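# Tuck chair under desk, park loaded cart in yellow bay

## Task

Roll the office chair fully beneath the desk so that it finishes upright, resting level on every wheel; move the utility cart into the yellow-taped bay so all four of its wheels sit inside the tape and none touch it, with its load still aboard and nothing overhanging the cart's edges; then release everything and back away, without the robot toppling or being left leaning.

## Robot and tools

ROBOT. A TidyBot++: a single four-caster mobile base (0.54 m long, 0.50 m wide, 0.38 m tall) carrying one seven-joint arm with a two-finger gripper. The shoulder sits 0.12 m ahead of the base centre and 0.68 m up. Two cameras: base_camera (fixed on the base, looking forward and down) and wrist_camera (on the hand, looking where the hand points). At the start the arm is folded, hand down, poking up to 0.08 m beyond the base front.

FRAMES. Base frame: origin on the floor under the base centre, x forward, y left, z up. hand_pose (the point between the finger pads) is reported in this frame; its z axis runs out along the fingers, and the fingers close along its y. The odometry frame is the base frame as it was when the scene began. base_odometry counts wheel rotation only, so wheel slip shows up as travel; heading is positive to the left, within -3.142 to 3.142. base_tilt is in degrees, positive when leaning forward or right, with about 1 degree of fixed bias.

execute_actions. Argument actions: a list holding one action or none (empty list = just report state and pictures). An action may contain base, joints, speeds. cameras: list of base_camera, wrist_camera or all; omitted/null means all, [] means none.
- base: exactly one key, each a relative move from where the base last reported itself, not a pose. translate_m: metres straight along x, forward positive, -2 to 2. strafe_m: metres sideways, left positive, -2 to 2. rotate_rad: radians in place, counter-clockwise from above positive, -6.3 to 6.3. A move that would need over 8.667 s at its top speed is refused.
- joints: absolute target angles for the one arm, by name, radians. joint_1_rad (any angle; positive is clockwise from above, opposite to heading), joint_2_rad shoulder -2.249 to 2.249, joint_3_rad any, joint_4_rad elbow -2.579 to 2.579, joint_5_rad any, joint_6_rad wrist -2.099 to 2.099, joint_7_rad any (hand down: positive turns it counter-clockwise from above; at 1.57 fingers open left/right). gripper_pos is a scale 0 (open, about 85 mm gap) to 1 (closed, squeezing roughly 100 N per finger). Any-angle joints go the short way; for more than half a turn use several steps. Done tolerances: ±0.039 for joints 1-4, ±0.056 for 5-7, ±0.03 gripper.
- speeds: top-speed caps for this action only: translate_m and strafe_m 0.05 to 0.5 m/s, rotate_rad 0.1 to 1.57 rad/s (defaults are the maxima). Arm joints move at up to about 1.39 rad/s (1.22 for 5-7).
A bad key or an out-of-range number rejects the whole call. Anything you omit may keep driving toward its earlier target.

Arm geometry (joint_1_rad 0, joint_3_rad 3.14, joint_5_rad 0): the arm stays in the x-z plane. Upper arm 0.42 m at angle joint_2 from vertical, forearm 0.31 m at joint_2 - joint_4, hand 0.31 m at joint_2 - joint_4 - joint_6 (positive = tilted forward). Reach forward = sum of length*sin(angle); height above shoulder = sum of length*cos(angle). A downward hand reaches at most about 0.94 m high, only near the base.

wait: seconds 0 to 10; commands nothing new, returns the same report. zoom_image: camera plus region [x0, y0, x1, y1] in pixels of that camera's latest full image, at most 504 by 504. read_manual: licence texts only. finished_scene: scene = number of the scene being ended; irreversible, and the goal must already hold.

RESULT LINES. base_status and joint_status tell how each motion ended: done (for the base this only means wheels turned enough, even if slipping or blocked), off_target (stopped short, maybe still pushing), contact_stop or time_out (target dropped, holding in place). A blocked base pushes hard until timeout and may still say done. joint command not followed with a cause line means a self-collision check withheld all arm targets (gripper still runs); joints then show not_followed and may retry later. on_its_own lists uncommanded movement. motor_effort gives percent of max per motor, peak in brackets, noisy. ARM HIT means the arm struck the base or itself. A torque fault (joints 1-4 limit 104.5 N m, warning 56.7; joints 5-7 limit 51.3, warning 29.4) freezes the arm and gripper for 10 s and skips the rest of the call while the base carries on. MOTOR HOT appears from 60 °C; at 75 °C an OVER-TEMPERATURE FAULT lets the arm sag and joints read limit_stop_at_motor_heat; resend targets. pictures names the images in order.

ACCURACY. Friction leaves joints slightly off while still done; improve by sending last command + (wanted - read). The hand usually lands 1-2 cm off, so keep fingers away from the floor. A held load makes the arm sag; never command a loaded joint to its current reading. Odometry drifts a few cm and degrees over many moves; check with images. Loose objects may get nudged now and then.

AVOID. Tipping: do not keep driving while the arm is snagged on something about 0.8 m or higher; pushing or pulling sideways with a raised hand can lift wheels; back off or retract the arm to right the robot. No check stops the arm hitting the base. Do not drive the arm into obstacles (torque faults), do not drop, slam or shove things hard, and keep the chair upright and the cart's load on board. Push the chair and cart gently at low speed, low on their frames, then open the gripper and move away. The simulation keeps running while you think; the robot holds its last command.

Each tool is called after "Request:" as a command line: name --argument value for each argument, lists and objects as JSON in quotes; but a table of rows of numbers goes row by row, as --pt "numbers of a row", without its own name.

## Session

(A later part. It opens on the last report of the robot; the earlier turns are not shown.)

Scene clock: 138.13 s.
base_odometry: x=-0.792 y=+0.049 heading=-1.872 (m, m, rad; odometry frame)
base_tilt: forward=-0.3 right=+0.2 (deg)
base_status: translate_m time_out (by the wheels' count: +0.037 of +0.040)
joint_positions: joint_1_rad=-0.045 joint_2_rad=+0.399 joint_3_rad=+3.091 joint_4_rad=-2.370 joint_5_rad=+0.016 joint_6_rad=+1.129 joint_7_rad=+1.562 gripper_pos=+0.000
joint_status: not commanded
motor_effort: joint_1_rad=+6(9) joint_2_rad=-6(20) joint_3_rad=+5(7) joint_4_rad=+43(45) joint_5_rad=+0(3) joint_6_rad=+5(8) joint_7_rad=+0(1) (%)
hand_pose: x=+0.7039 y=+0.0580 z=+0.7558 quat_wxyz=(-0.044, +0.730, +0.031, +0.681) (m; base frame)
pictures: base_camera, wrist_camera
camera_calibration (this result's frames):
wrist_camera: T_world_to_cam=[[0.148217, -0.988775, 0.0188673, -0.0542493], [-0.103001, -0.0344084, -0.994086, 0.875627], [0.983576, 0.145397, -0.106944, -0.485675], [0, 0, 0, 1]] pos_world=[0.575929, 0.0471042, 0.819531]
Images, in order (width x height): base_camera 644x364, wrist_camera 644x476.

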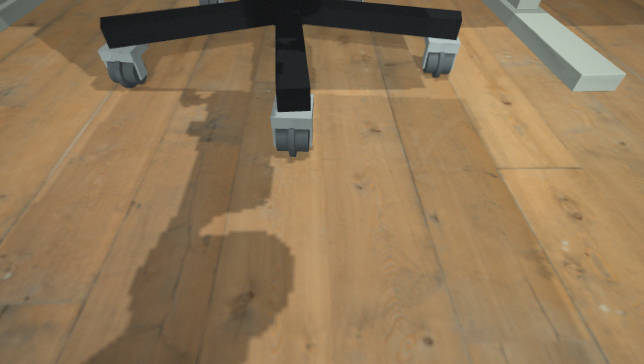

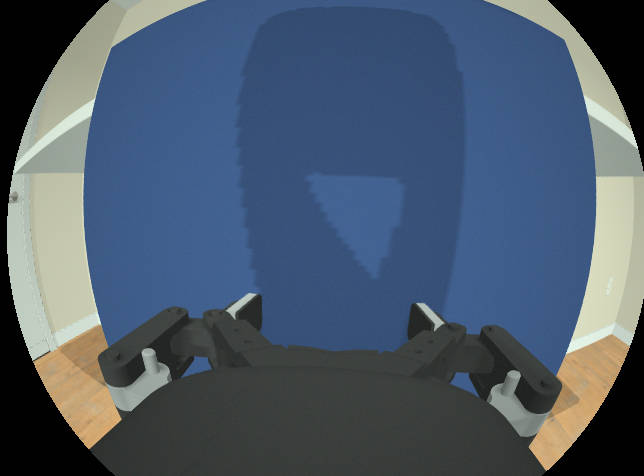

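Request:
execute_actions --actions '[{"base":{"translate_m":-0.85}}]' --cameras '[]'

Request:
execute_actions --actions '[{"base":{"rotate_rad":1.57},"joints":{"joint_1_rad":0,"joint_2_rad":-0.9,"joint_4_rad":-1.9,"joint_6_rad":-1.3}}]' --cameras '[]'

Request:
execute_actions --actions '[{"base":{"translate_m":-1.45},"joints":{"joint_1_rad":-0.9}}]'

Scene clock: 145.17 s.
base_odometry: x=-0.541 y=+0.861 heading=-1.871 (m, m, rad; odometry frame)
base_tilt: forward=-0.3 right=+0.3 (deg)
base_status: done
joint_positions: joint_1_rad=-0.032 joint_2_rad=+0.505 joint_3_rad=+3.109 joint_4_rad=-2.193 joint_5_rad=+0.016 joint_6_rad=+1.130 joint_7_rad=+1.562 gripper_pos=+0.000
joint_status: not commanded
motor_effort: joint_1_rad=+1(6) joint_2_rad=-29(31) joint_3_rad=-1(4) joint_4_rad=+12(43) joint_5_rad=+0(1) joint_6_rad=+9(9) joint_7_rad=+0(1) (%)
hand_pose: x=+0.7671 y=+0.0438 z=+0.7674 quat_wxyz=(-0.033, +0.706, +0.020, +0.708) (m; base frame)
pictures: none
No camera images: the call's "cameras" was empty. Leave "cameras" out to get every camera's image.

Scene clock: 148.17 s.
base_odometry: x=-0.541 y=+0.861 heading=-0.302 (m, m, rad; odometry frame)
base_tilt: forward=-0.3 right=+0.3 (deg)
base_status: done
joint_positions: joint_1_rad=-0.018 joint_2_rad=-0.897 joint_3_rad=+3.110 joint_4_rad=-1.917 joint_5_rad=+0.016 joint_6_rad=-1.261 joint_7_rad=+1.562 gripper_pos=+0.000
joint_status: all done
motor_effort: joint_1_rad=+1(4) joint_2_rad=+10(31) joint_3_rad=+1(3) joint_4_rad=+18(20) joint_5_rad=+0(1) joint_6_rad=+6(10) joint_7_rad=+0(0) (%)
hand_pose: x=+0.2938 y=+0.0088 z=+0.9056 quat_wxyz=(+0.009, +0.909, +0.017, +0.417) (m; base frame)
pictures: none
No camera images: the call's "cameras" was empty. Leave "cameras" out to get every camera's image.

Scene clock: 152.43 s.
base_odometry: x=-1.926 y=+1.291 heading=-0.301 (m, m, rad; odometry frame)
base_tilt: forward=-0.3 right=+0.3 (deg)
base_status: done
joint_positions: joint_1_rad=-0.886 joint_2_rad=-0.896 joint_3_rad=+3.110 joint_4_rad=-1.916 joint_5_rad=+0.016 joint_6_rad=-1.261 joint_7_rad=+1.562 gripper_pos=+0.000
joint_status: all done
motor_effort: joint_1_rad=+1(0) joint_2_rad=+10(12) joint_3_rad=+1(2) joint_4_rad=+17(18) joint_5_rad=+0(1) joint_6_rad=+7(7) joint_7_rad=+0(0) (%)
hand_pose: x=+0.2253 y=+0.1393 z=+0.9059 quat_wxyz=(-0.167, +0.817, +0.398, +0.383) (m; base frame)
pictures: base_camera, wrist_camera
camera_calibration (this result's frames):
wrist_camera: T_world_to_cam=[[0.813464, -0.580319, 0.0388135, -0.130586], [-0.372871, -0.57156, -0.730949, 0.875561], [0.446368, 0.580128, -0.681327, 0.570126], [0, 0, 0, 1]] pos_world=[0.178212, 0.093908, 1.0335]
Images, in order (width x height): base_camera 644x364, wrist_camera 644x476.

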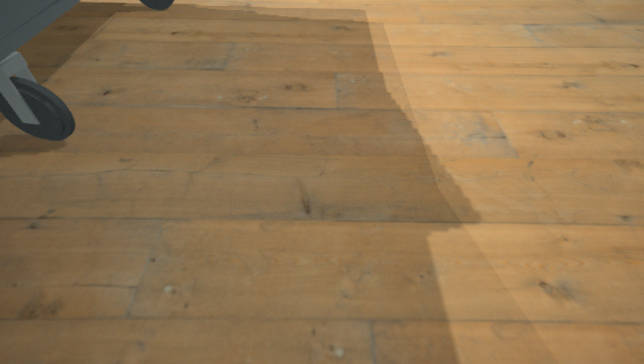

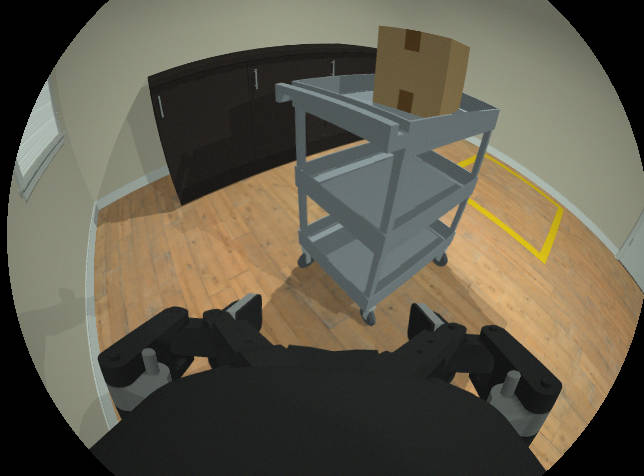

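Request:
execute_actions --actions '[{"base":{"strafe_m":0.67},"joints":{"joint_1_rad":0,"joint_2_rad":-0.7,"joint_4_rad":-0.5,"joint_6_rad":-2.05}}]'

Request:
execute_actions --actions '[{"base":{"translate_m":0.6},"speeds":{"translate_m":0.1}}]'

Scene clock: 158.33 s.
base_odometry: x=-1.727 y=+1.931 heading=-0.301 (m, m, rad; odometry frame)
base_tilt: forward=-0.3 right=+0.2 (deg)
base_status: done
joint_positions: joint_1_rad=-0.009 joint_2_rad=-0.716 joint_3_rad=+3.111 joint_4_rad=-0.514 joint_5_rad=+0.016 joint_6_rad=-2.006 joint_7_rad=+1.562 gripper_pos=+0.000
joint_status: all done
motor_effort: joint_1_rad=+1(1) joint_2_rad=+20(21) joint_3_rad=+0(1) joint_4_rad=+2(16) joint_5_rad=+0(1) joint_6_rad=+8(9) joint_7_rad=+0(0) (%)
hand_pose: x=+0.0824 y=+0.0069 z=+1.2351 quat_wxyz=(-0.001, +0.784, +0.008, +0.620) (m; base frame)
pictures: base_camera, wrist_camera
camera_calibration (this result's frames):
wrist_camera: T_world_to_cam=[[0.0636468, -0.997086, 0.0420543, -0.0432251], [-0.26635, -0.0575828, -0.962155, 1.2605], [0.961773, 0.0500369, -0.269239, 0.387186], [0, 0, 0, 1]] pos_world=[-0.0338982, 0.0101106, 1.31886]
Images, in order (width x height): base_camera 644x364, wrist_camera 644x476.

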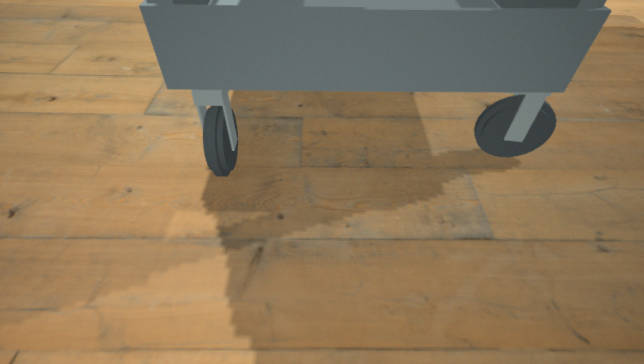

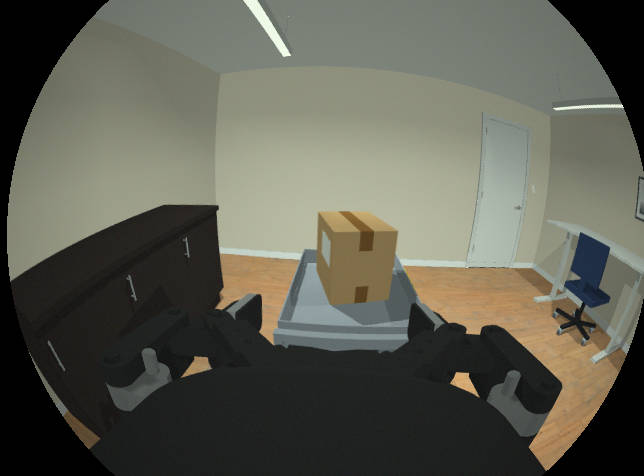

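Scene clock: 164.87 s.
base_odometry: x=-1.154 y=+1.753 heading=-0.301 (m, m, rad; odometry frame)
base_tilt: forward=-0.9 right=+0.3 (deg)
base_status: done
joint_positions: joint_1_rad=-0.009 joint_2_rad=-0.705 joint_3_rad=+3.111 joint_4_rad=-0.512 joint_5_rad=+0.016 joint_6_rad=-2.006 joint_7_rad=+1.562 gripper_pos=+0.000
joint_status: not commanded
motor_effort: joint_1_rad=+1(1) joint_2_rad=+21(25) joint_3_rad=+0(2) joint_4_rad=+2(4) joint_5_rad=+0(1) joint_6_rad=+8(9) joint_7_rad=+0(0) (%)
hand_pose: x=+0.0881 y=+0.0070 z=+1.2357 quat_wxyz=(-0.001, +0.788, +0.008, +0.616) (m; base frame)
pictures: base_camera, wrist_camera
camera_calibration (this result's frames):
wrist_camera: T_world_to_cam=[[0.0641108, -0.99708, 0.0414834, -0.0428806], [-0.275932, -0.0576596, -0.959446, 1.26006], [0.959037, 0.0500643, -0.278823, 0.393984], [0, 0, 0, 1]] pos_world=[-0.0274067, 0.0101743, 1.32059]
Images, in order (width x height): base_camera 644x364, wrist_camera 644x476.

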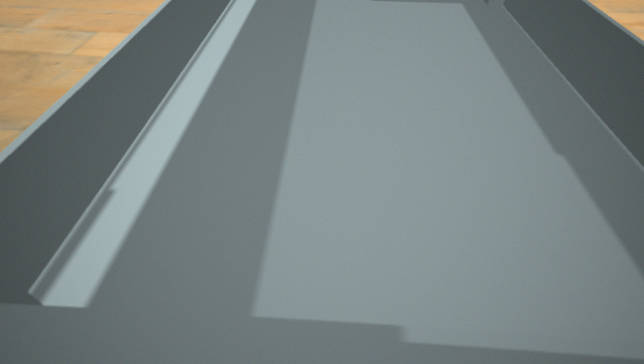

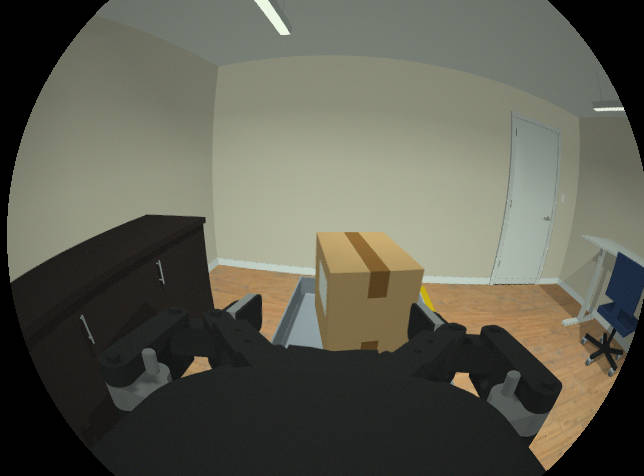

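Request:
execute_actions --actions '[{"base":{"translate_m":1.25},"speeds":{"translate_m":0.18}}]'

Request:
execute_actions --actions '[{"base":{"translate_m":-0.6},"joints":{"joint_2_rad":-0.3}}]'

Request:
execute_actions --actions '[{"joints":{"joint_1_rad":0.9,"joint_2_rad":0.5,"joint_4_rad":-0.9,"joint_5_rad":-1.0,"joint_6_rad":-1.2}}]' --cameras '["wrist_camera"]'

Scene clock: 175.27 s.
base_odometry: x=+0.039 y=+1.383 heading=-0.301 (m, m, rad; odometry frame)
base_tilt: forward=-0.9 right=+0.3 (deg)
base_status: done
joint_positions: joint_1_rad=-0.009 joint_2_rad=-0.705 joint_3_rad=+3.111 joint_4_rad=-0.512 joint_5_rad=+0.016 joint_6_rad=-2.006 joint_7_rad=+1.562 gripper_pos=+0.000
joint_status: not commanded
motor_effort: joint_1_rad=+1(1) joint_2_rad=+21(22) joint_3_rad=+0(1) joint_4_rad=+3(3) joint_5_rad=+0(0) joint_6_rad=+9(8) joint_7_rad=+0(0) (%)
hand_pose: x=+0.0881 y=+0.0070 z=+1.2357 quat_wxyz=(-0.001, +0.788, +0.008, +0.616) (m; base frame)
pictures: base_camera, wrist_camera
camera_calibration (this result's frames):
wrist_camera: T_world_to_cam=[[0.0641115, -0.99708, 0.0414826, -0.0428801], [-0.275946, -0.0576598, -0.959442, 1.26005], [0.959033, 0.0500643, -0.278837, 0.393995], [0, 0, 0, 1]] pos_world=[-0.0273985, 0.0101744, 1.32059]
Images, in order (width x height): base_camera 644x364, wrist_camera 644x476.

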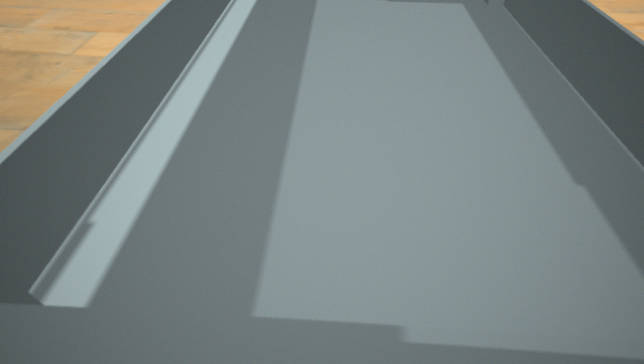

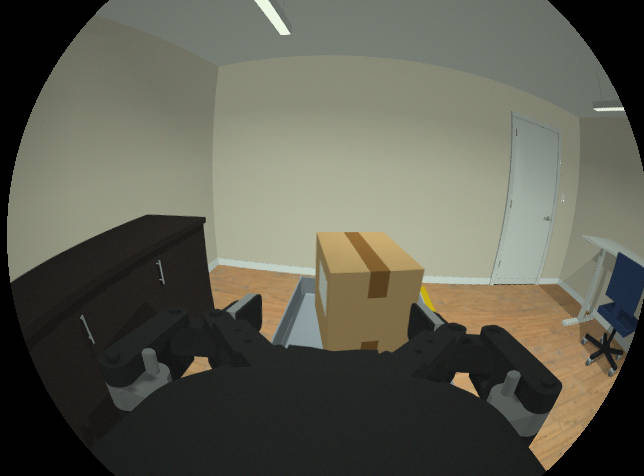

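Scene clock: 178.17 s.
base_odometry: x=-0.534 y=+1.561 heading=-0.301 (m, m, rad; odometry frame)
base_tilt: forward=-0.3 right=+0.3 (deg)
base_status: done
joint_positions: joint_1_rad=-0.008 joint_2_rad=-0.309 joint_3_rad=+3.111 joint_4_rad=-0.506 joint_5_rad=+0.015 joint_6_rad=-2.008 joint_7_rad=+1.562 gripper_pos=+0.000
joint_status: all done
motor_effort: joint_1_rad=+1(3) joint_2_rad=+3(24) joint_3_rad=+0(3) joint_4_rad=+8(11) joint_5_rad=+0(2) joint_6_rad=+7(9) joint_7_rad=+0(0) (%)
hand_pose: x=+0.3030 y=+0.0088 z=+1.2063 quat_wxyz=(-0.002, +0.892, +0.009, +0.451) (m; base frame)
pictures: base_camera, wrist_camera
camera_calibration (this result's frames):
wrist_camera: T_world_to_cam=[[0.0754186, -0.997012, 0.0166899, -0.0272253], [-0.620886, -0.0600505, -0.781597, 1.18129], [0.780264, 0.0485844, -0.62356, 0.649598], [0, 0, 0, 1]] pos_world=[0.228644, 0.0122331, 1.32881]
Images, in order (width x height): base_camera 644x364, wrist_camera 644x476.

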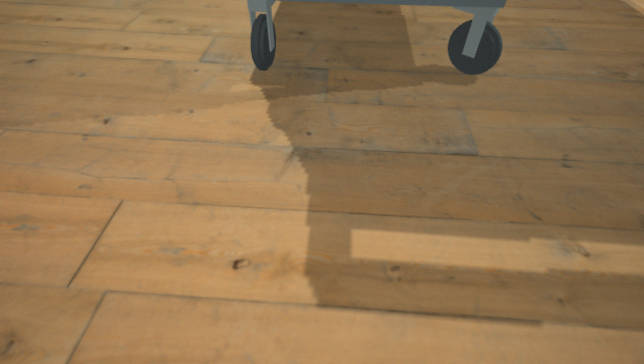

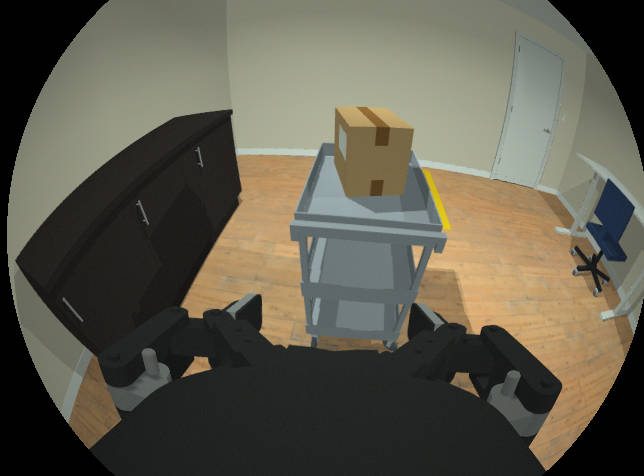

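Scene clock: 180.40 s.
base_odometry: x=-0.534 y=+1.561 heading=-0.301 (m, m, rad; odometry frame)
base_tilt: forward=-0.3 right=+0.3 (deg)
base_status: not commanded
joint_positions: joint_1_rad=+0.897 joint_2_rad=+0.501 joint_3_rad=+3.113 joint_4_rad=-0.887 joint_5_rad=-0.977 joint_6_rad=-1.240 joint_7_rad=+1.562 gripper_pos=+0.000
joint_status: all done
motor_effort: joint_1_rad=+1(3) joint_2_rad=-34(37) joint_3_rad=-3(5) joint_4_rad=+17(19) joint_5_rad=-7(7) joint_6_rad=+3(8) joint_7_rad=+0(0) (%)
hand_pose: x=+0.7157 y=-0.3345 z=+0.9685 quat_wxyz=(-0.337, +0.754, -0.395, +0.402) (m; base frame)
pictures: wrist_camera
camera_calibration (this result's frames):
wrist_camera: T_world_to_cam=[[-0.273815, -0.49071, -0.827182, 0.839987], [-0.411934, 0.837007, -0.360179, 0.97343], [0.8691, 0.242122, -0.431326, 0.0110161], [0, 0, 0, 1]] pos_world=[0.621417, -0.405246, 1.05018]
Images, in order (width x height): wrist_camera 644x476.

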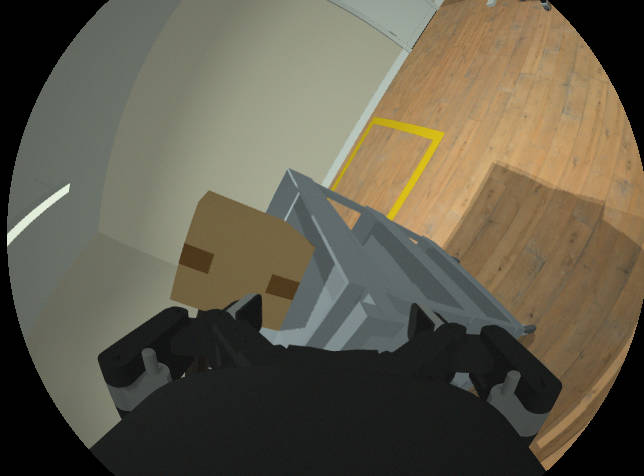

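Request:
execute_actions --actions '[{"base":{"translate_m":0.25},"joints":{"joint_1_rad":0.08,"joint_2_rad":-0.3,"joint_4_rad":-0.9,"joint_5_rad":0,"joint_6_rad":-1.9}}]'

Request:
zoom_image --camera "base_camera" --region '[140,0,644,220]'

Request:
zoom_image --camera "wrist_camera" --region '[160,100,500,360]'

Scene clock: 184.87 s.
base_odometry: x=-0.295 y=+1.486 heading=-0.301 (m, m, rad; odometry frame)
base_tilt: forward=-0.3 right=+0.3 (deg)
base_status: done
joint_positions: joint_1_rad=+0.096 joint_2_rad=-0.304 joint_3_rad=+3.116 joint_4_rad=-0.890 joint_5_rad=-0.021 joint_6_rad=-1.859 joint_7_rad=+1.562 gripper_pos=+0.000
joint_status: all done
motor_effort: joint_1_rad=+1(3) joint_2_rad=-2(36) joint_3_rad=+0(5) joint_4_rad=+12(18) joint_5_rad=+0(8) joint_6_rad=+6(6) joint_7_rad=+0(0) (%)
hand_pose: x=+0.3665 y=-0.0068 z=+1.1063 quat_wxyz=(+0.006, +0.939, -0.030, +0.341) (m; base frame)
pictures: base_camera, wrist_camera
camera_calibration (this result's frames):
wrist_camera: T_world_to_cam=[[-0.00103631, -0.999925, -0.0121887, 0.0141469], [-0.790807, 0.00827975, -0.61201, 1.01675], [0.612065, 0.00900468, -0.790756, 0.784864], [0, 0, 0, 1]] pos_world=[0.323679, -0.00134004, 1.24307]
Images, in order (width x height): base_camera 644x364, wrist_camera 644x476.

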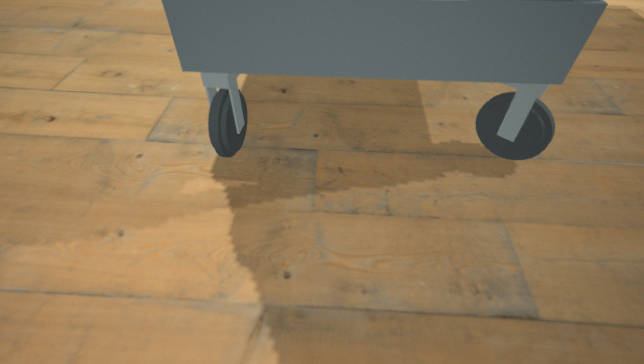

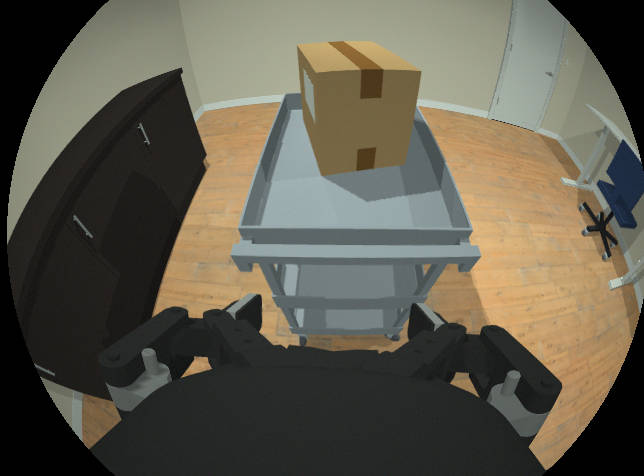

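Region (140, 0, 644, 220) of base_camera's 644x364 image, scaled by 1.000; it fills the top 220 rows of this view, and the rest is white.

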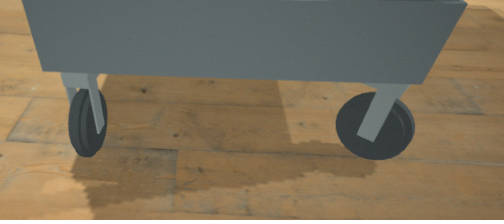

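Region (160, 100, 500, 360) of wrist_camera's 644x476 image, scaled by 1.482; it fills the top 385 rows of this view, and the rest is white.

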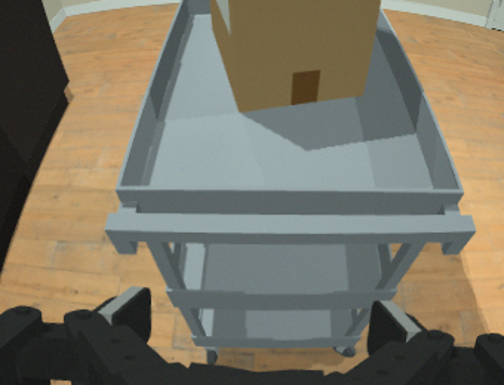

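Request:
execute_actions --actions '[{"base":{"translate_m":-0.35}}]' --cameras '[]'

Request:
execute_actions --actions '[{"joints":{"joint_1_rad":0.07,"joint_2_rad":0.2,"joint_4_rad":-2.12,"joint_6_rad":0.78,"joint_7_rad":0}}]'

Scene clock: 190.57 s.
base_odometry: x=-0.630 y=+1.590 heading=-0.300 (m, m, rad; odometry frame)
base_tilt: forward=-0.3 right=+0.3 (deg)
base_status: done
joint_positions: joint_1_rad=+0.095 joint_2_rad=-0.306 joint_3_rad=+3.116 joint_4_rad=-0.890 joint_5_rad=-0.018 joint_6_rad=-1.859 joint_7_rad=+1.562 gripper_pos=+0.000
joint_status: not commanded
motor_effort: joint_1_rad=+1(1) joint_2_rad=-2(6) joint_3_rad=+0(2) joint_4_rad=+13(14) joint_5_rad=+0(1) joint_6_rad=+6(6) joint_7_rad=+0(0) (%)
hand_pose: x=+0.3654 y=-0.0075 z=+1.1069 quat_wxyz=(+0.007, +0.939, -0.031, +0.342) (m; base frame)
pictures: none
No camera images: the call's "cameras" was empty. Leave "cameras" out to get every camera's image.

Scene clock: 193.63 s.
base_odometry: x=-0.630 y=+1.590 heading=-0.300 (m, m, rad; odometry frame)
base_tilt: forward=-0.3 right=+0.3 (deg)
base_status: not commanded
joint_positions: joint_1_rad=+0.088 joint_2_rad=+0.190 joint_3_rad=+3.116 joint_4_rad=-2.106 joint_5_rad=-0.018 joint_6_rad=+0.739 joint_7_rad=+0.018 gripper_pos=+0.000
joint_status: all done
motor_effort: joint_1_rad=+1(0) joint_2_rad=-23(24) joint_3_rad=+0(0) joint_4_rad=+16(21) joint_5_rad=+0(0) joint_6_rad=+9(9) joint_7_rad=+0(0) (%)
hand_pose: x=+0.7432 y=-0.0430 z=+0.8905 quat_wxyz=(-0.484, +0.478, -0.515, +0.522) (m; base frame)
pictures: base_camera, wrist_camera
camera_calibration (this result's frames):
wrist_camera: T_world_to_cam=[[0.0495868, -0.0478711, -0.997622, 0.856513], [0.0385085, 0.9982, -0.0459848, 0.105061], [0.998027, -0.0361367, 0.0513409, -0.654749], [0, 0, 0, 1]] pos_world=[0.60694, -0.0875297, 0.892923]
Images, in order (width x height): base_camera 644x364, wrist_camera 644x476.

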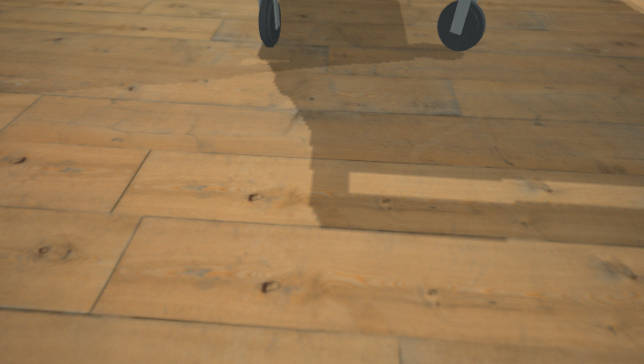

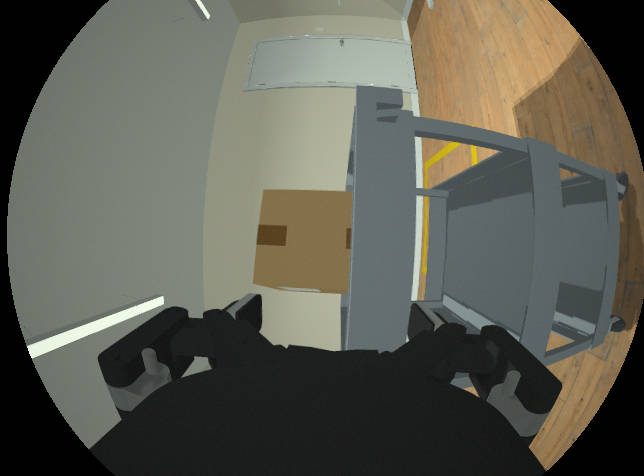

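Request:
execute_actions --actions '[{"base":{"translate_m":0.12},"speeds":{"translate_m":0.08},"joints":{"joint_2_rad":0.3,"joint_4_rad":-2.16,"joint_6_rad":0.91}}]' --cameras '["wrist_camera"]'

Scene clock: 197.20 s.
base_odometry: x=-0.515 y=+1.554 heading=-0.301 (m, m, rad; odometry frame)
base_tilt: forward=-0.2 right=+0.3 (deg)
base_status: done
joint_positions: joint_1_rad=+0.087 joint_2_rad=+0.301 joint_3_rad=+3.116 joint_4_rad=-2.148 joint_5_rad=-0.018 joint_6_rad=+0.866 joint_7_rad=+0.018 gripper_pos=+0.000
joint_status: all done
motor_effort: joint_1_rad=+1(0) joint_2_rad=-25(27) joint_3_rad=-1(2) joint_4_rad=+15(17) joint_5_rad=+1(1) joint_6_rad=+8(10) joint_7_rad=+0(0) (%)
hand_pose: x=+0.7541 y=-0.0438 z=+0.8380 quat_wxyz=(-0.478, +0.483, -0.522, +0.515) (m; base frame)
pictures: wrist_camera
camera_calibration (this result's frames):
wrist_camera: T_world_to_cam=[[0.0244989, -0.0452501, -0.998675, 0.823491], [0.03793, 0.998298, -0.0443026, 0.10205], [0.99898, -0.0367944, 0.0261736, -0.642574], [0, 0, 0, 1]] pos_world=[0.617874, -0.0882561, 0.843739]
Images, in order (width x height): wrist_camera 644x476.

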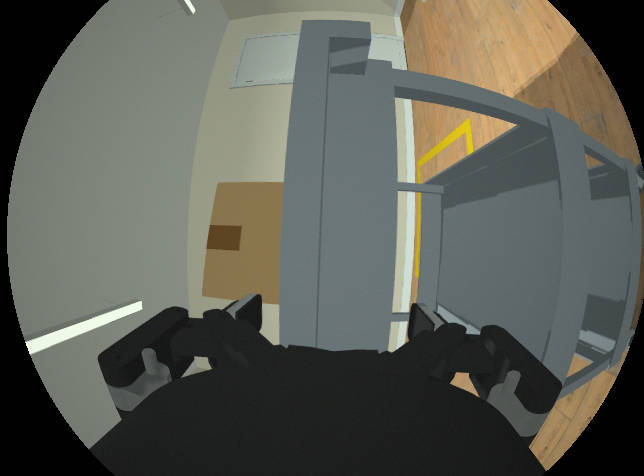

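Request:
execute_actions --actions '[{"base":{"translate_m":0.045},"joints":{"joint_2_rad":0.25,"joint_6_rad":0.89}}]' --cameras '["wrist_camera"]'

Request:
execute_actions --actions '[{"joints":{"gripper_pos":1}}]' --cameras '["wrist_camera"]'

Request:
execute_actions --actions '[{"base":{"translate_m":0.1},"speeds":{"translate_m":0.06}}]'

Scene clock: 201.17 s.
base_odometry: x=-0.472 y=+1.540 heading=-0.301 (m, m, rad; odometry frame)
base_tilt: forward=-0.3 right=+0.3 (deg)
base_status: done
joint_positions: joint_1_rad=+0.086 joint_2_rad=+0.257 joint_3_rad=+3.116 joint_4_rad=-2.151 joint_5_rad=-0.018 joint_6_rad=+0.866 joint_7_rad=+0.018 gripper_pos=+0.000
joint_status: all done
motor_effort: joint_1_rad=+1(0) joint_2_rad=-24(26) joint_3_rad=-1(2) joint_4_rad=+16(16) joint_5_rad=+0(1) joint_6_rad=+9(9) joint_7_rad=+0(0) (%)
hand_pose: x=+0.7459 y=-0.0428 z=+0.8643 quat_wxyz=(-0.488, +0.474, -0.511, +0.526) (m; base frame)
pictures: wrist_camera
camera_calibration (this result's frames):
wrist_camera: T_world_to_cam=[[0.0651633, -0.0488276, -0.996679, 0.817727], [0.039311, 0.998152, -0.0463296, 0.103257], [0.9971, -0.0361614, 0.0669623, -0.668867], [0, 0, 0, 1]] pos_world=[0.609583, -0.0873252, 0.864585]
Images, in order (width x height): wrist_camera 644x476.

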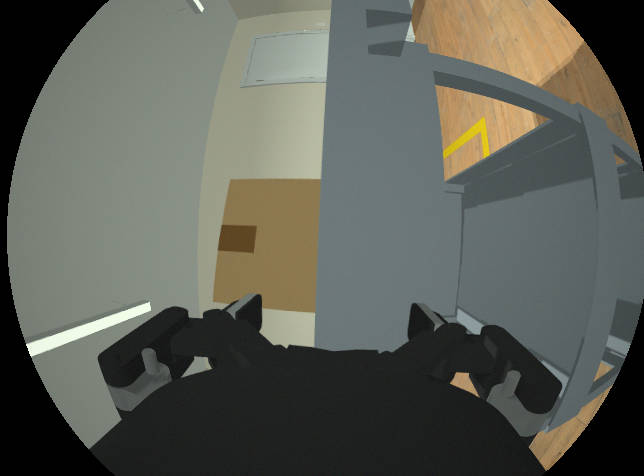

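Scene clock: 202.27 s.
base_odometry: x=-0.472 y=+1.540 heading=-0.301 (m, m, rad; odometry frame)
base_tilt: forward=-0.3 right=+0.3 (deg)
base_status: not commanded
joint_positions: joint_1_rad=+0.086 joint_2_rad=+0.258 joint_3_rad=+3.116 joint_4_rad=-2.154 joint_5_rad=-0.018 joint_6_rad=+0.867 joint_7_rad=+0.018 gripper_pos=+0.749
joint_status: gripper_pos off_target (ended at +0.749, target +1.000)
motor_effort: joint_1_rad=+1(1) joint_2_rad=-26(30) joint_3_rad=-1(1) joint_4_rad=+16(23) joint_5_rad=-1(1) joint_6_rad=+10(17) joint_7_rad=-1(2) (%)
hand_pose: x=+0.7453 y=-0.0426 z=+0.8623 quat_wxyz=(-0.487, +0.475, -0.512, +0.525) (m; base frame)
pictures: wrist_camera
camera_calibration (this result's frames):
wrist_camera: T_world_to_cam=[[0.0620284, -0.0490648, -0.996868, 0.818271], [0.0386358, 0.99816, -0.0467244, 0.103826], [0.997326, -0.0356165, 0.0638099, -0.66558], [0, 0, 0, 1]] pos_world=[0.609033, -0.0871924, 0.86303]
Images, in order (width x height): wrist_camera 644x476.

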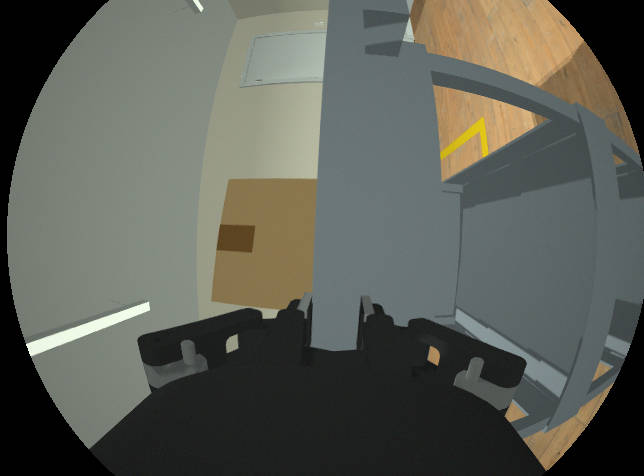

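Scene clock: 204.43 s.
base_odometry: x=-0.377 y=+1.511 heading=-0.301 (m, m, rad; odometry frame)
base_tilt: forward=-0.3 right=+0.3 (deg)
base_status: done
joint_positions: joint_1_rad=+0.073 joint_2_rad=+0.244 joint_3_rad=+3.117 joint_4_rad=-2.171 joint_5_rad=-0.009 joint_6_rad=+0.867 joint_7_rad=+0.018 gripper_pos=+0.749
joint_status: not commanded
motor_effort: joint_1_rad=+4(4) joint_2_rad=-24(27) joint_3_rad=+3(3) joint_4_rad=+17(22) joint_5_rad=-2(2) joint_6_rad=+9(10) joint_7_rad=+1(2) (%)
hand_pose: x=+0.7395 y=-0.0322 z=+0.8621 quat_wxyz=(-0.490, +0.482, -0.506, +0.521) (m; base frame)
pictures: base_camera, wrist_camera
camera_calibration (this result's frames):
wrist_camera: T_world_to_cam=[[0.0596469, -0.0536573, -0.996776, 0.820554], [0.0192246, 0.998431, -0.0525959, 0.11302], [0.998034, -0.0160254, 0.0605849, -0.656544], [0, 0, 0, 1]] pos_world=[0.604137, -0.0793355, 0.86363]
Images, in order (width x height): base_camera 644x364, wrist_camera 644x476.

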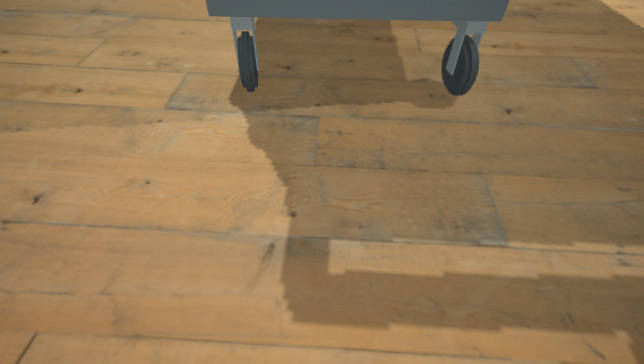

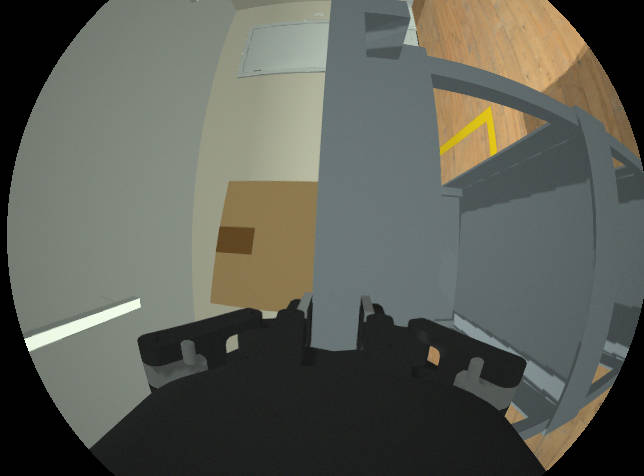

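Rolls easily now.

Request:
execute_actions --actions '[{"base":{"translate_m":0.8},"speeds":{"translate_m":0.2}}]'

Request:
execute_actions --actions '[{"base":{"translate_m":0.65},"speeds":{"translate_m":0.2}}]'

Scene clock: 210.60 s.
base_odometry: x=+0.387 y=+1.273 heading=-0.301 (m, m, rad; odometry frame)
base_tilt: forward=-0.2 right=+0.3 (deg)
base_status: done
joint_positions: joint_1_rad=+0.044 joint_2_rad=+0.254 joint_3_rad=+3.093 joint_4_rad=-2.160 joint_5_rad=+0.018 joint_6_rad=+0.867 joint_7_rad=+0.012 gripper_pos=+0.749
joint_status: not commanded
motor_effort: joint_1_rad=+8(9) joint_2_rad=-26(27) joint_3_rad=+6(7) joint_4_rad=+15(26) joint_5_rad=-6(6) joint_6_rad=+10(11) joint_7_rad=+1(2) (%)
hand_pose: x=+0.7443 y=+0.0054 z=+0.8622 quat_wxyz=(-0.507, +0.501, -0.487, +0.505) (m; base frame)
pictures: base_camera, wrist_camera
camera_calibration (this result's frames):
wrist_camera: T_world_to_cam=[[0.065401, -0.0547291, -0.996357, 0.817705], [-0.052832, 0.996904, -0.0582271, 0.133904], [0.996459, 0.0564476, 0.0623071, -0.661457], [0, 0, 0, 1]] pos_world=[0.612711, -0.0513995, 0.863737]
Images, in order (width x height): base_camera 644x364, wrist_camera 644x476.

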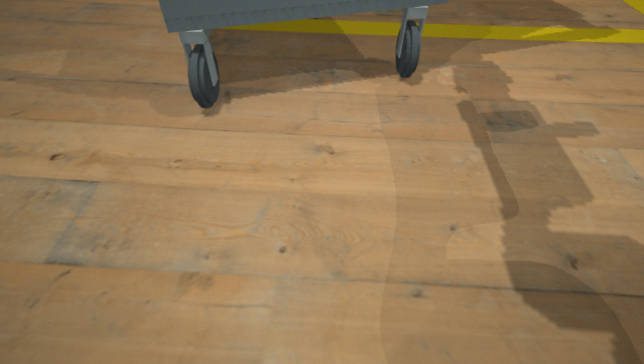

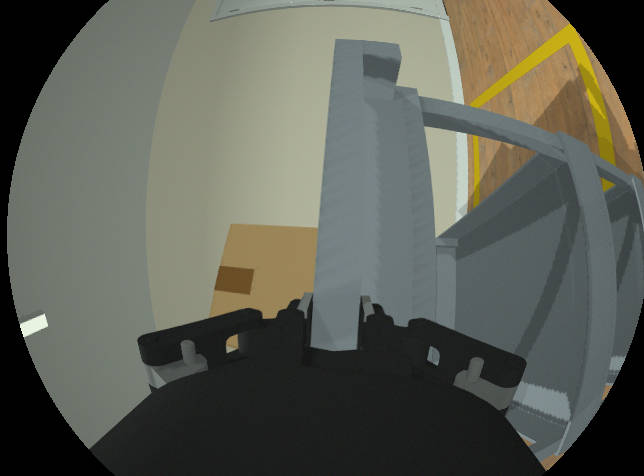

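Scene clock: 214.60 s.
base_odometry: x=+1.008 y=+1.080 heading=-0.302 (m, m, rad; odometry frame)
base_tilt: forward=-0.2 right=+0.3 (deg)
base_status: done
joint_positions: joint_1_rad=+0.043 joint_2_rad=+0.252 joint_3_rad=+3.092 joint_4_rad=-2.163 joint_5_rad=+0.019 joint_6_rad=+0.867 joint_7_rad=+0.012 gripper_pos=+0.749
joint_status: not commanded
motor_effort: joint_1_rad=+7(9) joint_2_rad=-25(27) joint_3_rad=+5(8) joint_4_rad=+15(26) joint_5_rad=-5(6) joint_6_rad=+10(12) joint_7_rad=+1(1) (%)
hand_pose: x=+0.7433 y=+0.0067 z=+0.8621 quat_wxyz=(-0.508, +0.502, -0.486, +0.504) (m; base frame)
pictures: base_camera, wrist_camera
camera_calibration (this result's frames):
wrist_camera: T_world_to_cam=[[0.0649937, -0.054911, -0.996374, 0.818114], [-0.055021, 0.996769, -0.0585218, 0.134501], [0.996368, 0.058625, 0.0617624, -0.659962], [0, 0, 0, 1]] pos_world=[0.611793, -0.0504526, 0.86378]
Images, in order (width x height): base_camera 644x364, wrist_camera 644x476.

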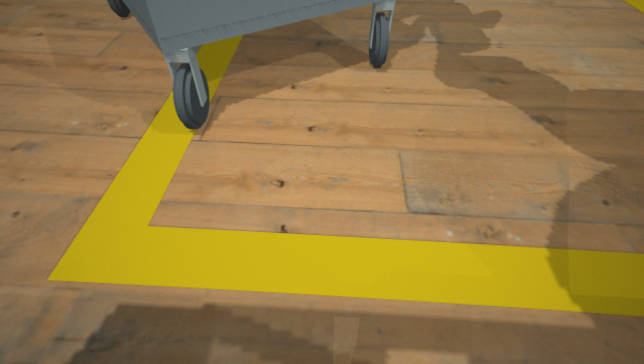

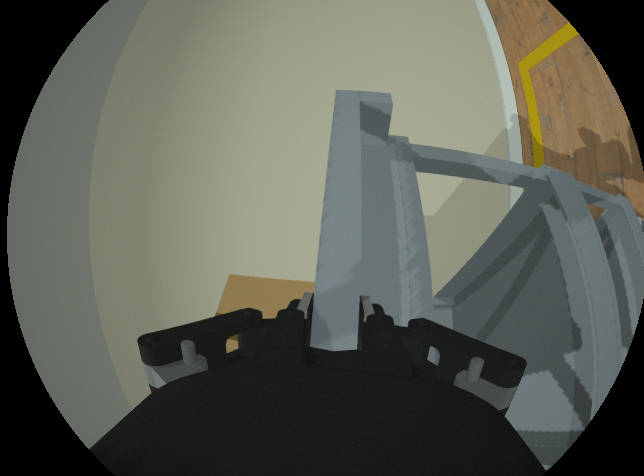

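Request:
execute_actions --actions '[{"base":{"translate_m":-0.8},"speeds":{"translate_m":0.2}}]'

Request:
execute_actions --actions '[{"base":{"strafe_m":0.3},"speeds":{"strafe_m":0.12}}]'

Scene clock: 221.60 s.
base_odometry: x=+0.244 y=+1.318 heading=-0.303 (m, m, rad; odometry frame)
base_tilt: forward=-0.3 right=+0.3 (deg)
base_status: done
joint_positions: joint_1_rad=+0.096 joint_2_rad=+0.251 joint_3_rad=+3.148 joint_4_rad=-2.164 joint_5_rad=-0.012 joint_6_rad=+0.867 joint_7_rad=+0.012 gripper_pos=+0.749
joint_status: not commanded
motor_effort: joint_1_rad=-6(10) joint_2_rad=-23(33) joint_3_rad=-8(8) joint_4_rad=+17(18) joint_5_rad=+5(6) joint_6_rad=+8(12) joint_7_rad=-2(2) (%)
hand_pose: x=+0.7402 y=-0.0650 z=+0.8619 quat_wxyz=(-0.475, +0.467, -0.520, +0.535) (m; base frame)
pictures: base_camera, wrist_camera
camera_calibration (this result's frames):
wrist_camera: T_world_to_cam=[[0.057632, -0.056062, -0.996763, 0.819811], [0.0750371, 0.995841, -0.0516716, 0.103537], [0.995514, -0.0718162, 0.061599, -0.660345], [0, 0, 0, 1]] pos_world=[0.602366, -0.10457, 0.863183]
Images, in order (width x height): base_camera 644x364, wrist_camera 644x476.

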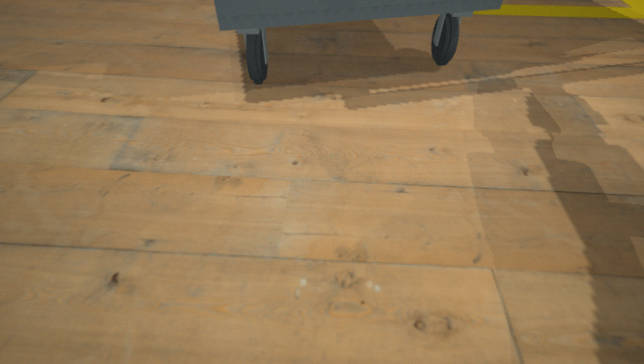

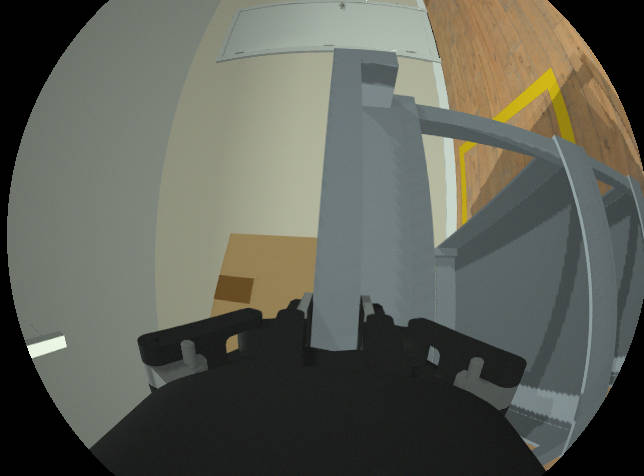

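Scene clock: 224.70 s.
base_odometry: x=+0.334 y=+1.605 heading=-0.303 (m, m, rad; odometry frame)
base_tilt: forward=-0.3 right=+0.3 (deg)
base_status: done
joint_positions: joint_1_rad=+0.122 joint_2_rad=+0.252 joint_3_rad=+3.175 joint_4_rad=-2.162 joint_5_rad=-0.032 joint_6_rad=+0.867 joint_7_rad=+0.012 gripper_pos=+0.749
joint_status: not commanded
motor_effort: joint_1_rad=-7(14) joint_2_rad=-24(26) joint_3_rad=-8(15) joint_4_rad=+15(19) joint_5_rad=+5(9) joint_6_rad=+8(10) joint_7_rad=-3(3) (%)
hand_pose: x=+0.7363 y=-0.1008 z=+0.8620 quat_wxyz=(-0.459, +0.448, -0.536, +0.549) (m; base frame)
pictures: base_camera, wrist_camera
camera_calibration (this result's frames):
wrist_camera: T_world_to_cam=[[0.0555583, -0.0536439, -0.997013, 0.820146], [0.141339, 0.988923, -0.0453325, 0.0844686], [0.988401, -0.138398, 0.0625248, -0.661376], [0, 0, 0, 1]] pos_world=[0.5962, -0.13107, 0.862879]
Images, in order (width x height): base_camera 644x364, wrist_camera 644x476.

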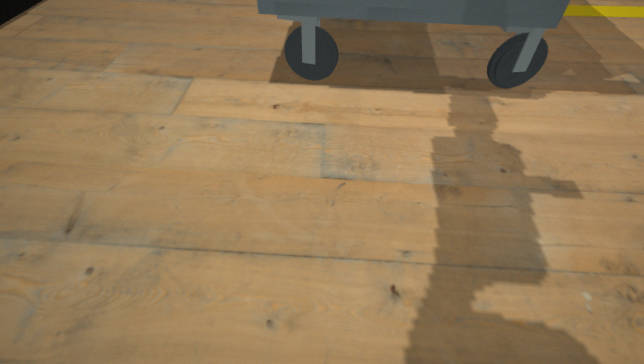

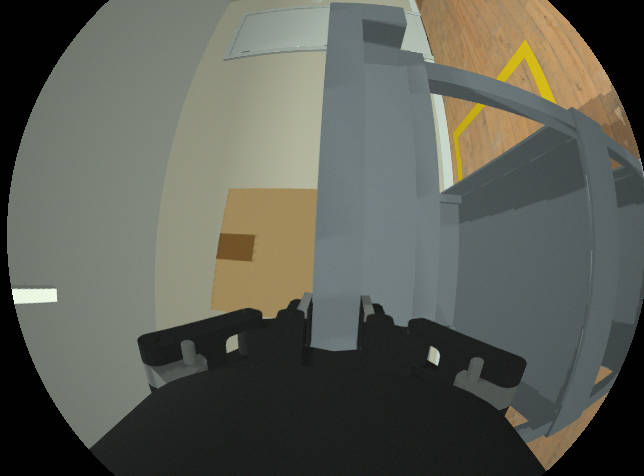

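Request:
execute_actions --actions '[{"base":{"translate_m":0.45},"speeds":{"translate_m":0.2}}]'

Scene clock: 228.57 s.
base_odometry: x=+0.764 y=+1.471 heading=-0.302 (m, m, rad; odometry frame)
base_tilt: forward=-0.2 right=+0.2 (deg)
base_status: done
joint_positions: joint_1_rad=+0.070 joint_2_rad=+0.256 joint_3_rad=+3.122 joint_4_rad=-2.156 joint_5_rad=-0.005 joint_6_rad=+0.867 joint_7_rad=+0.012 gripper_pos=+0.749
joint_status: not commanded
motor_effort: joint_1_rad=+3(11) joint_2_rad=-26(28) joint_3_rad=+1(11) joint_4_rad=+14(26) joint_5_rad=-2(7) joint_6_rad=+9(10) joint_7_rad=-1(4) (%)
hand_pose: x=+0.7452 y=-0.0330 z=+0.8622 quat_wxyz=(-0.491, +0.481, -0.506, +0.521) (m; base frame)
pictures: base_camera, wrist_camera
camera_calibration (this result's frames):
wrist_camera: T_world_to_cam=[[0.062526, -0.0512374, -0.996727, 0.818179], [0.0189824, 0.998562, -0.0501409, 0.111814], [0.997863, -0.0157852, 0.0634087, -0.664517], [0, 0, 0, 1]] pos_world=[0.609817, -0.0802213, 0.863243]
Images, in order (width x height): base_camera 644x364, wrist_camera 644x476.

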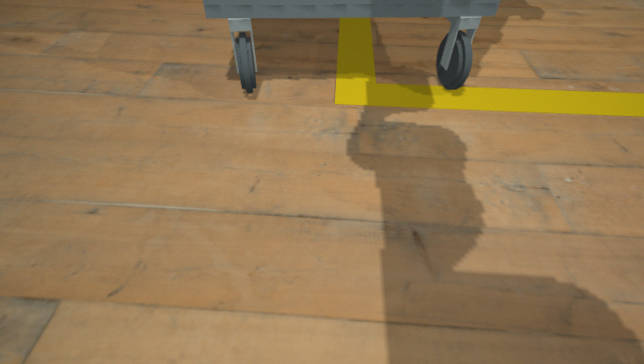

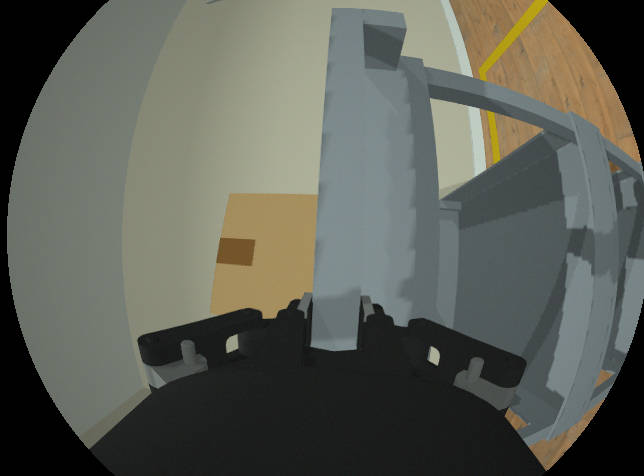

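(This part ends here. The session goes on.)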